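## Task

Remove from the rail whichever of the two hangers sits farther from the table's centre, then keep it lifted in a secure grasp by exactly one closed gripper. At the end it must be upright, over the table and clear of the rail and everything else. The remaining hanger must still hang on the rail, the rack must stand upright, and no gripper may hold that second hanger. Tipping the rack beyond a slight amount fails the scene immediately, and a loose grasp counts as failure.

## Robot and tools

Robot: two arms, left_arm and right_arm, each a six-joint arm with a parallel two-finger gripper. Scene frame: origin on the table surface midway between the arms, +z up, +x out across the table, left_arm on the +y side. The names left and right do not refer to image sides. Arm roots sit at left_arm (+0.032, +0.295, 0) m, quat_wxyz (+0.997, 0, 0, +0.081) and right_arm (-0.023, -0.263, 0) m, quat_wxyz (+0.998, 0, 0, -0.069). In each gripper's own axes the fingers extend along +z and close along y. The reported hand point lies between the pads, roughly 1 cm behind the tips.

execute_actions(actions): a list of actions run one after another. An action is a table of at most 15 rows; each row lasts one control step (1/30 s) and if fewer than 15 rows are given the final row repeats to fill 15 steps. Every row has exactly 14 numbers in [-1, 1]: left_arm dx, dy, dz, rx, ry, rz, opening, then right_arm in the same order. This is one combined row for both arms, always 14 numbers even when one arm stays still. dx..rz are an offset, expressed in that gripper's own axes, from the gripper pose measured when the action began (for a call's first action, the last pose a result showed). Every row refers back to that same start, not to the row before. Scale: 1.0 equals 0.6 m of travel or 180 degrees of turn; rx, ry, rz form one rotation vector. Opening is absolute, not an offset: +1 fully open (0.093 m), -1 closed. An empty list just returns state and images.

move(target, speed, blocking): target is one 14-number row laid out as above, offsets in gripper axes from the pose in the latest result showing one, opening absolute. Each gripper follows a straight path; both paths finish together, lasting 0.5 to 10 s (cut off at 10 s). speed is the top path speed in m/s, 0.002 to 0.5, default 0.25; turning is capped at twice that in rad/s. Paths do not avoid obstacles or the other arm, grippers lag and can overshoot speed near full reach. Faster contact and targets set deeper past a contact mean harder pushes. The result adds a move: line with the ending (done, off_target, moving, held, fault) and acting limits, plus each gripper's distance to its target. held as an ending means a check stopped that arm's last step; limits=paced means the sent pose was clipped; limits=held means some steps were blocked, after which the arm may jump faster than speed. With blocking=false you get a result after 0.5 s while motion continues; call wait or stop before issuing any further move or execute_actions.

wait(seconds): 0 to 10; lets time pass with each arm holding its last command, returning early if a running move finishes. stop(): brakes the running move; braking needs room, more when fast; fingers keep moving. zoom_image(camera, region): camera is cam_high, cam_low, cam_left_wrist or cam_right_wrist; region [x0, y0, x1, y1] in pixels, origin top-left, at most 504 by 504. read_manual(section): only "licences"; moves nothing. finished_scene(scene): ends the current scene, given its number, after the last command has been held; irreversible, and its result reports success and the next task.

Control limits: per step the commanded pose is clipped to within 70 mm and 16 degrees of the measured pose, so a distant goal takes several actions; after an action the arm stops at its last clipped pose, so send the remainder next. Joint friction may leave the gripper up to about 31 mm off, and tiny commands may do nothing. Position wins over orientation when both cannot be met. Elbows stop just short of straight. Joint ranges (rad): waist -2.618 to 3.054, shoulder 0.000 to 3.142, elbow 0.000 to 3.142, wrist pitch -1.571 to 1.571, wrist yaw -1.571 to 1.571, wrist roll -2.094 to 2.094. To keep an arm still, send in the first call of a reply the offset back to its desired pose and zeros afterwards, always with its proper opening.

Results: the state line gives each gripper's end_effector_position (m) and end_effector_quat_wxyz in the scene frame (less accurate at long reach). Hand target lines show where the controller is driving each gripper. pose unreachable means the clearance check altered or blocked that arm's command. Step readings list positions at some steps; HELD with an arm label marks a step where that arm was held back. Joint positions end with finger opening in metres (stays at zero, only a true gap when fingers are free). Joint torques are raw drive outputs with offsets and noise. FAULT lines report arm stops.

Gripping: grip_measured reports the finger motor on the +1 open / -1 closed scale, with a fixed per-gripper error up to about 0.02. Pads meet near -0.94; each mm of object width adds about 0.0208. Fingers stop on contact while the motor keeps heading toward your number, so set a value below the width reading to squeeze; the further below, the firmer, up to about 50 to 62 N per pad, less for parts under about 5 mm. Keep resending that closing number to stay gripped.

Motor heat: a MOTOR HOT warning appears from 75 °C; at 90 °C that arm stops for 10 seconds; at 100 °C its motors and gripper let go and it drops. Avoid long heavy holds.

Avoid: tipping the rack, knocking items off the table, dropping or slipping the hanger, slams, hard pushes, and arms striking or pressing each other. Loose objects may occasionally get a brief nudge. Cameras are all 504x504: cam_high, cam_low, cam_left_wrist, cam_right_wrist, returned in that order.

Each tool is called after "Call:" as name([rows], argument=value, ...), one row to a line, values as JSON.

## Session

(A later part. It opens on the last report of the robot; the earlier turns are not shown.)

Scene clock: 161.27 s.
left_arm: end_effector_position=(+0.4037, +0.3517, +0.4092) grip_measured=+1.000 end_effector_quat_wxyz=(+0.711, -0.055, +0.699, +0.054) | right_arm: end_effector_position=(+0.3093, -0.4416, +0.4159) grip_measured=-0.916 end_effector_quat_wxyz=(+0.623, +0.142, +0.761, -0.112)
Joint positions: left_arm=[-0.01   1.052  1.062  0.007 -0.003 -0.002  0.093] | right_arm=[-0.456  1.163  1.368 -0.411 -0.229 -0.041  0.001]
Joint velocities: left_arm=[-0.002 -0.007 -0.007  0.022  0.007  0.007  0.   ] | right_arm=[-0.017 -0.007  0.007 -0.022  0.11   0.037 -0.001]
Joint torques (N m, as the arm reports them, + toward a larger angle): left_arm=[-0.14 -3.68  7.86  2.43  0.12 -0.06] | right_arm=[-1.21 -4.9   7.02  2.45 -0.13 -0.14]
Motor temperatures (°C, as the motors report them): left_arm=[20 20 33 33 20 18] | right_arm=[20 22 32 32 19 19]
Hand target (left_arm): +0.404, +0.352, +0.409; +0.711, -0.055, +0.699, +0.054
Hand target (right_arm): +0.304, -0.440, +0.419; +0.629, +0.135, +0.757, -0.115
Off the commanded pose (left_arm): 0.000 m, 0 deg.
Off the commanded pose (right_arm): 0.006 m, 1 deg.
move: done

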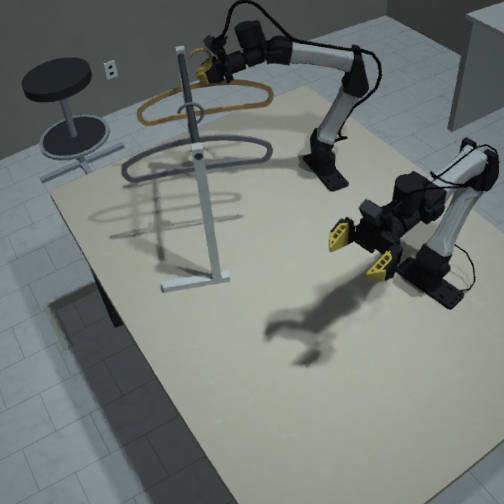

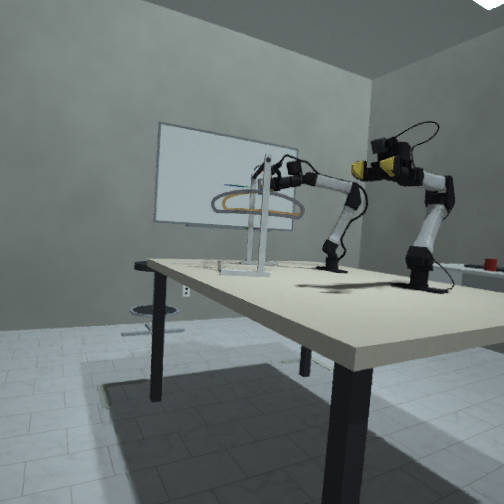

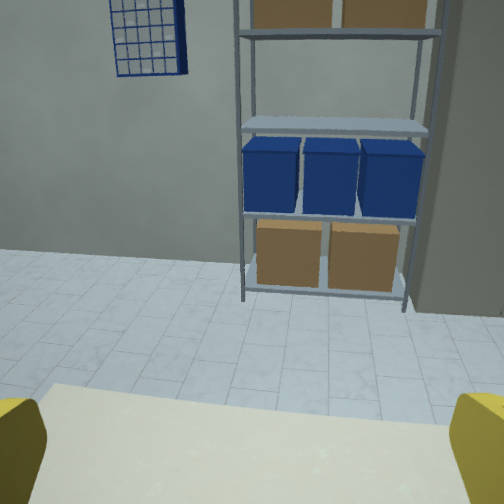

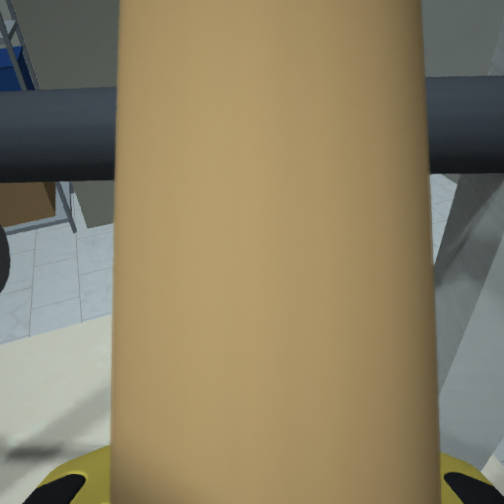

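Call:
move(target=[0,0,0,0,0,0,1, 0.055,0.082,-0.305,0,0,0,-1], speed=0.2)

Scene clock: 167.53 s.
left_arm: end_effector_position=(+0.4037, +0.3517, +0.4092) grip_measured=+1.000 end_effector_quat_wxyz=(+0.711, -0.055, +0.699, +0.054) | right_arm: end_effector_position=(+0.1568, -0.3343, +0.4071) grip_measured=-0.916 end_effector_quat_wxyz=(+0.605, +0.142, +0.776, -0.105)
Joint positions: left_arm=[-0.01   1.052  1.062  0.007 -0.003 -0.002  0.093] | right_arm=[-0.38   0.621  1.295 -0.926 -0.161 -0.031  0.001]
Joint velocities: left_arm=[ 0.017  0.012 -0.007  0.022 -0.037 -0.081  0.   ] | right_arm=[ 0.017  0.002 -0.017  0.022  0.051  0.007 -0.001]
Joint torques (N m, as the arm reports them, + toward a larger angle): left_arm=[-0.1  -3.74  7.89  2.43  0.09 -0.05] | right_arm=[0.34 1.51 9.03 2.44 0.08 0.  ]
Motor temperatures (°C, as the motors report them): left_arm=[20 20 33 33 20 18] | right_arm=[20 22 31 33 19 19]
Hand target (left_arm): +0.404, +0.352, +0.409; +0.711, -0.055, +0.699, +0.054
Hand target (right_arm): +0.150, -0.331, +0.423; +0.623, +0.142, +0.761, -0.111
Off the commanded pose (left_arm): 0.000 m, 0 deg.
Off the commanded pose (right_arm): 0.014 m, 3 deg.
move: off_target (right_arm)

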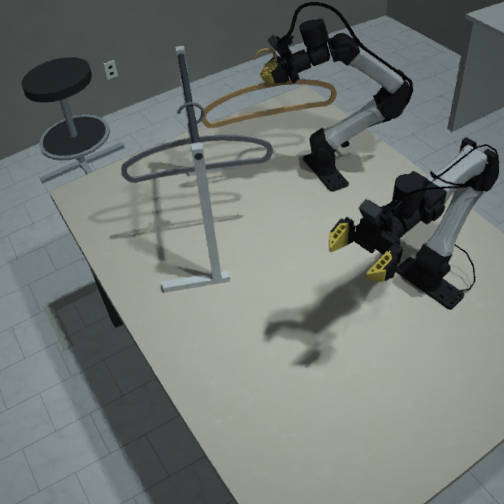

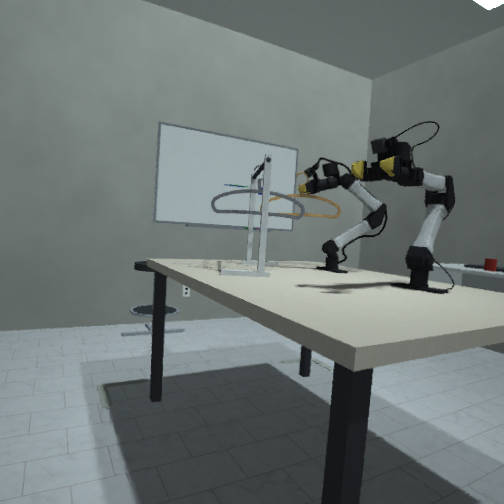

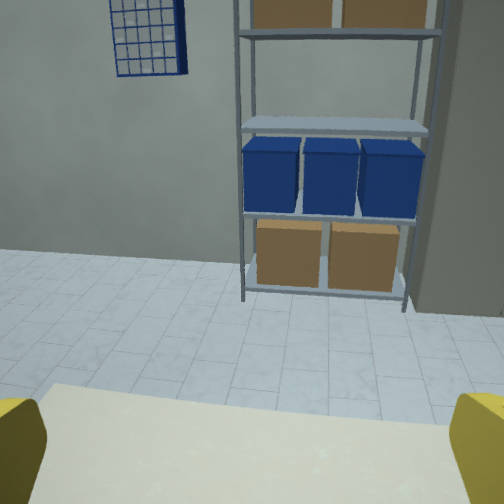

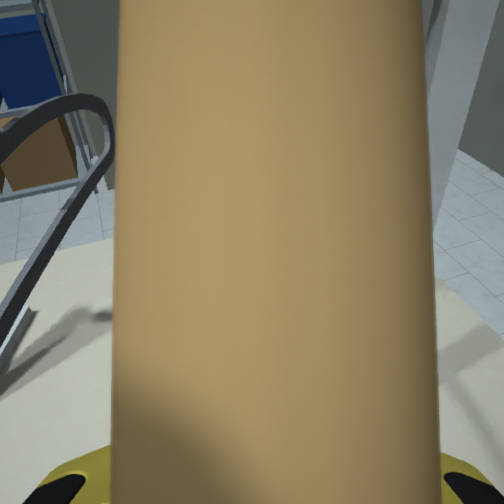

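Call:
move(target=[0,0,0,0,0,0,1, -0.02,0.011,-0.072,0,-0.025,0,-1], speed=0.12)

Call:
zoom_image(camera="cam_low", region=[240, 130, 400, 290])

Scene clock: 172.83 s.
left_arm: end_effector_position=(+0.4037, +0.3517, +0.4092) grip_measured=+1.000 end_effector_quat_wxyz=(+0.711, -0.055, +0.699, +0.054) | right_arm: end_effector_position=(+0.1276, -0.3191, +0.4172) grip_measured=-0.916 end_effector_quat_wxyz=(+0.618, +0.143, +0.765, -0.110)
Joint positions: left_arm=[-0.01   1.052  1.062  0.007 -0.003 -0.002  0.093] | right_arm=[-0.387  0.552  1.346 -1.01  -0.16  -0.027  0.001]
Joint velocities: left_arm=[-0.002 -0.012 -0.022  0.007  0.022  0.007  0.   ] | right_arm=[-0.002 -0.002  0.002  0.007 -0.007 -0.007 -0.   ]
Joint torques (N m, as the arm reports them, + toward a larger angle): left_arm=[-0.07 -3.69  7.84  2.43  0.1  -0.05] | right_arm=[0.1  2.28 7.73 2.47 0.   0.07]
Motor temperatures (°C, as the motors report them): left_arm=[20 20 33 33 20 18] | right_arm=[20 21 30 33 19 19]
Hand target (left_arm): +0.404, +0.352, +0.409; +0.711, -0.055, +0.699, +0.054
Hand target (right_arm): +0.122, -0.315, +0.430; +0.635, +0.141, +0.752, -0.112
Off the commanded pose (left_arm): 0.000 m, 0 deg.
Off the commanded pose (right_arm): 0.014 m, 3 deg.
move: off_target (right_arm)

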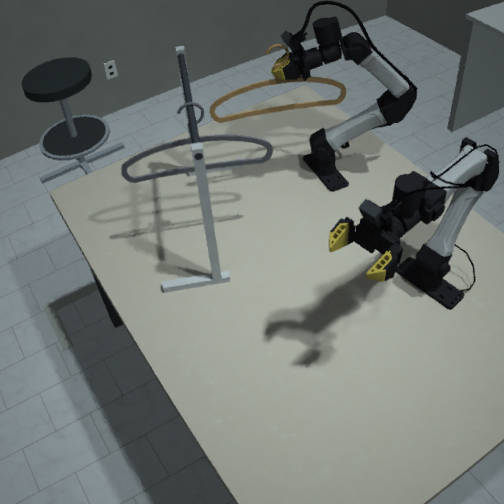

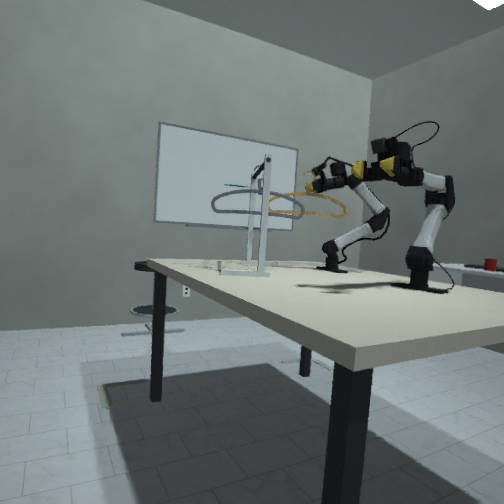

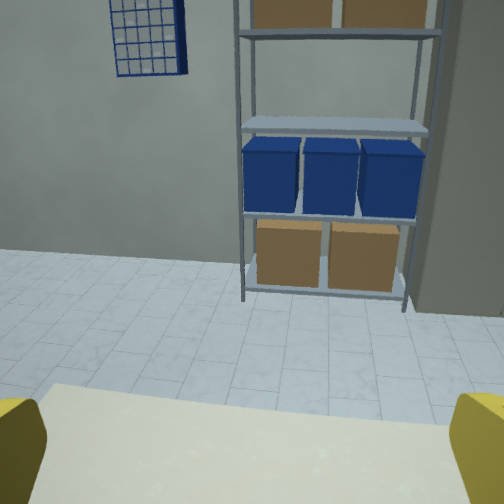

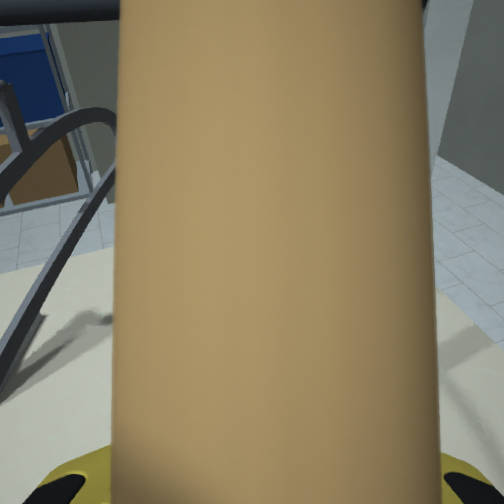

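Region (240, 130, 400, 290) of cam_low's 504x504 image, scaled by 3.150, with more detail than that image has.

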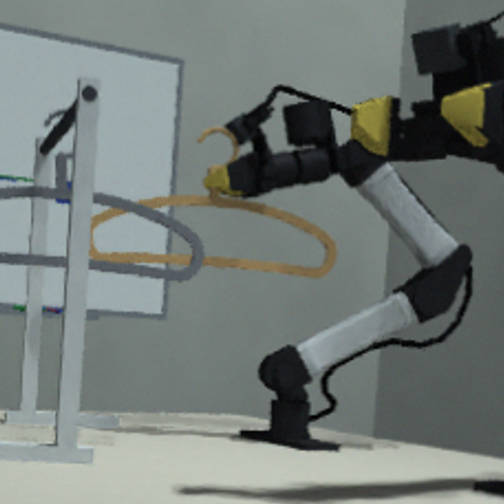

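Call:
finished_scene(scene=1)

The scene is finished: the task was done.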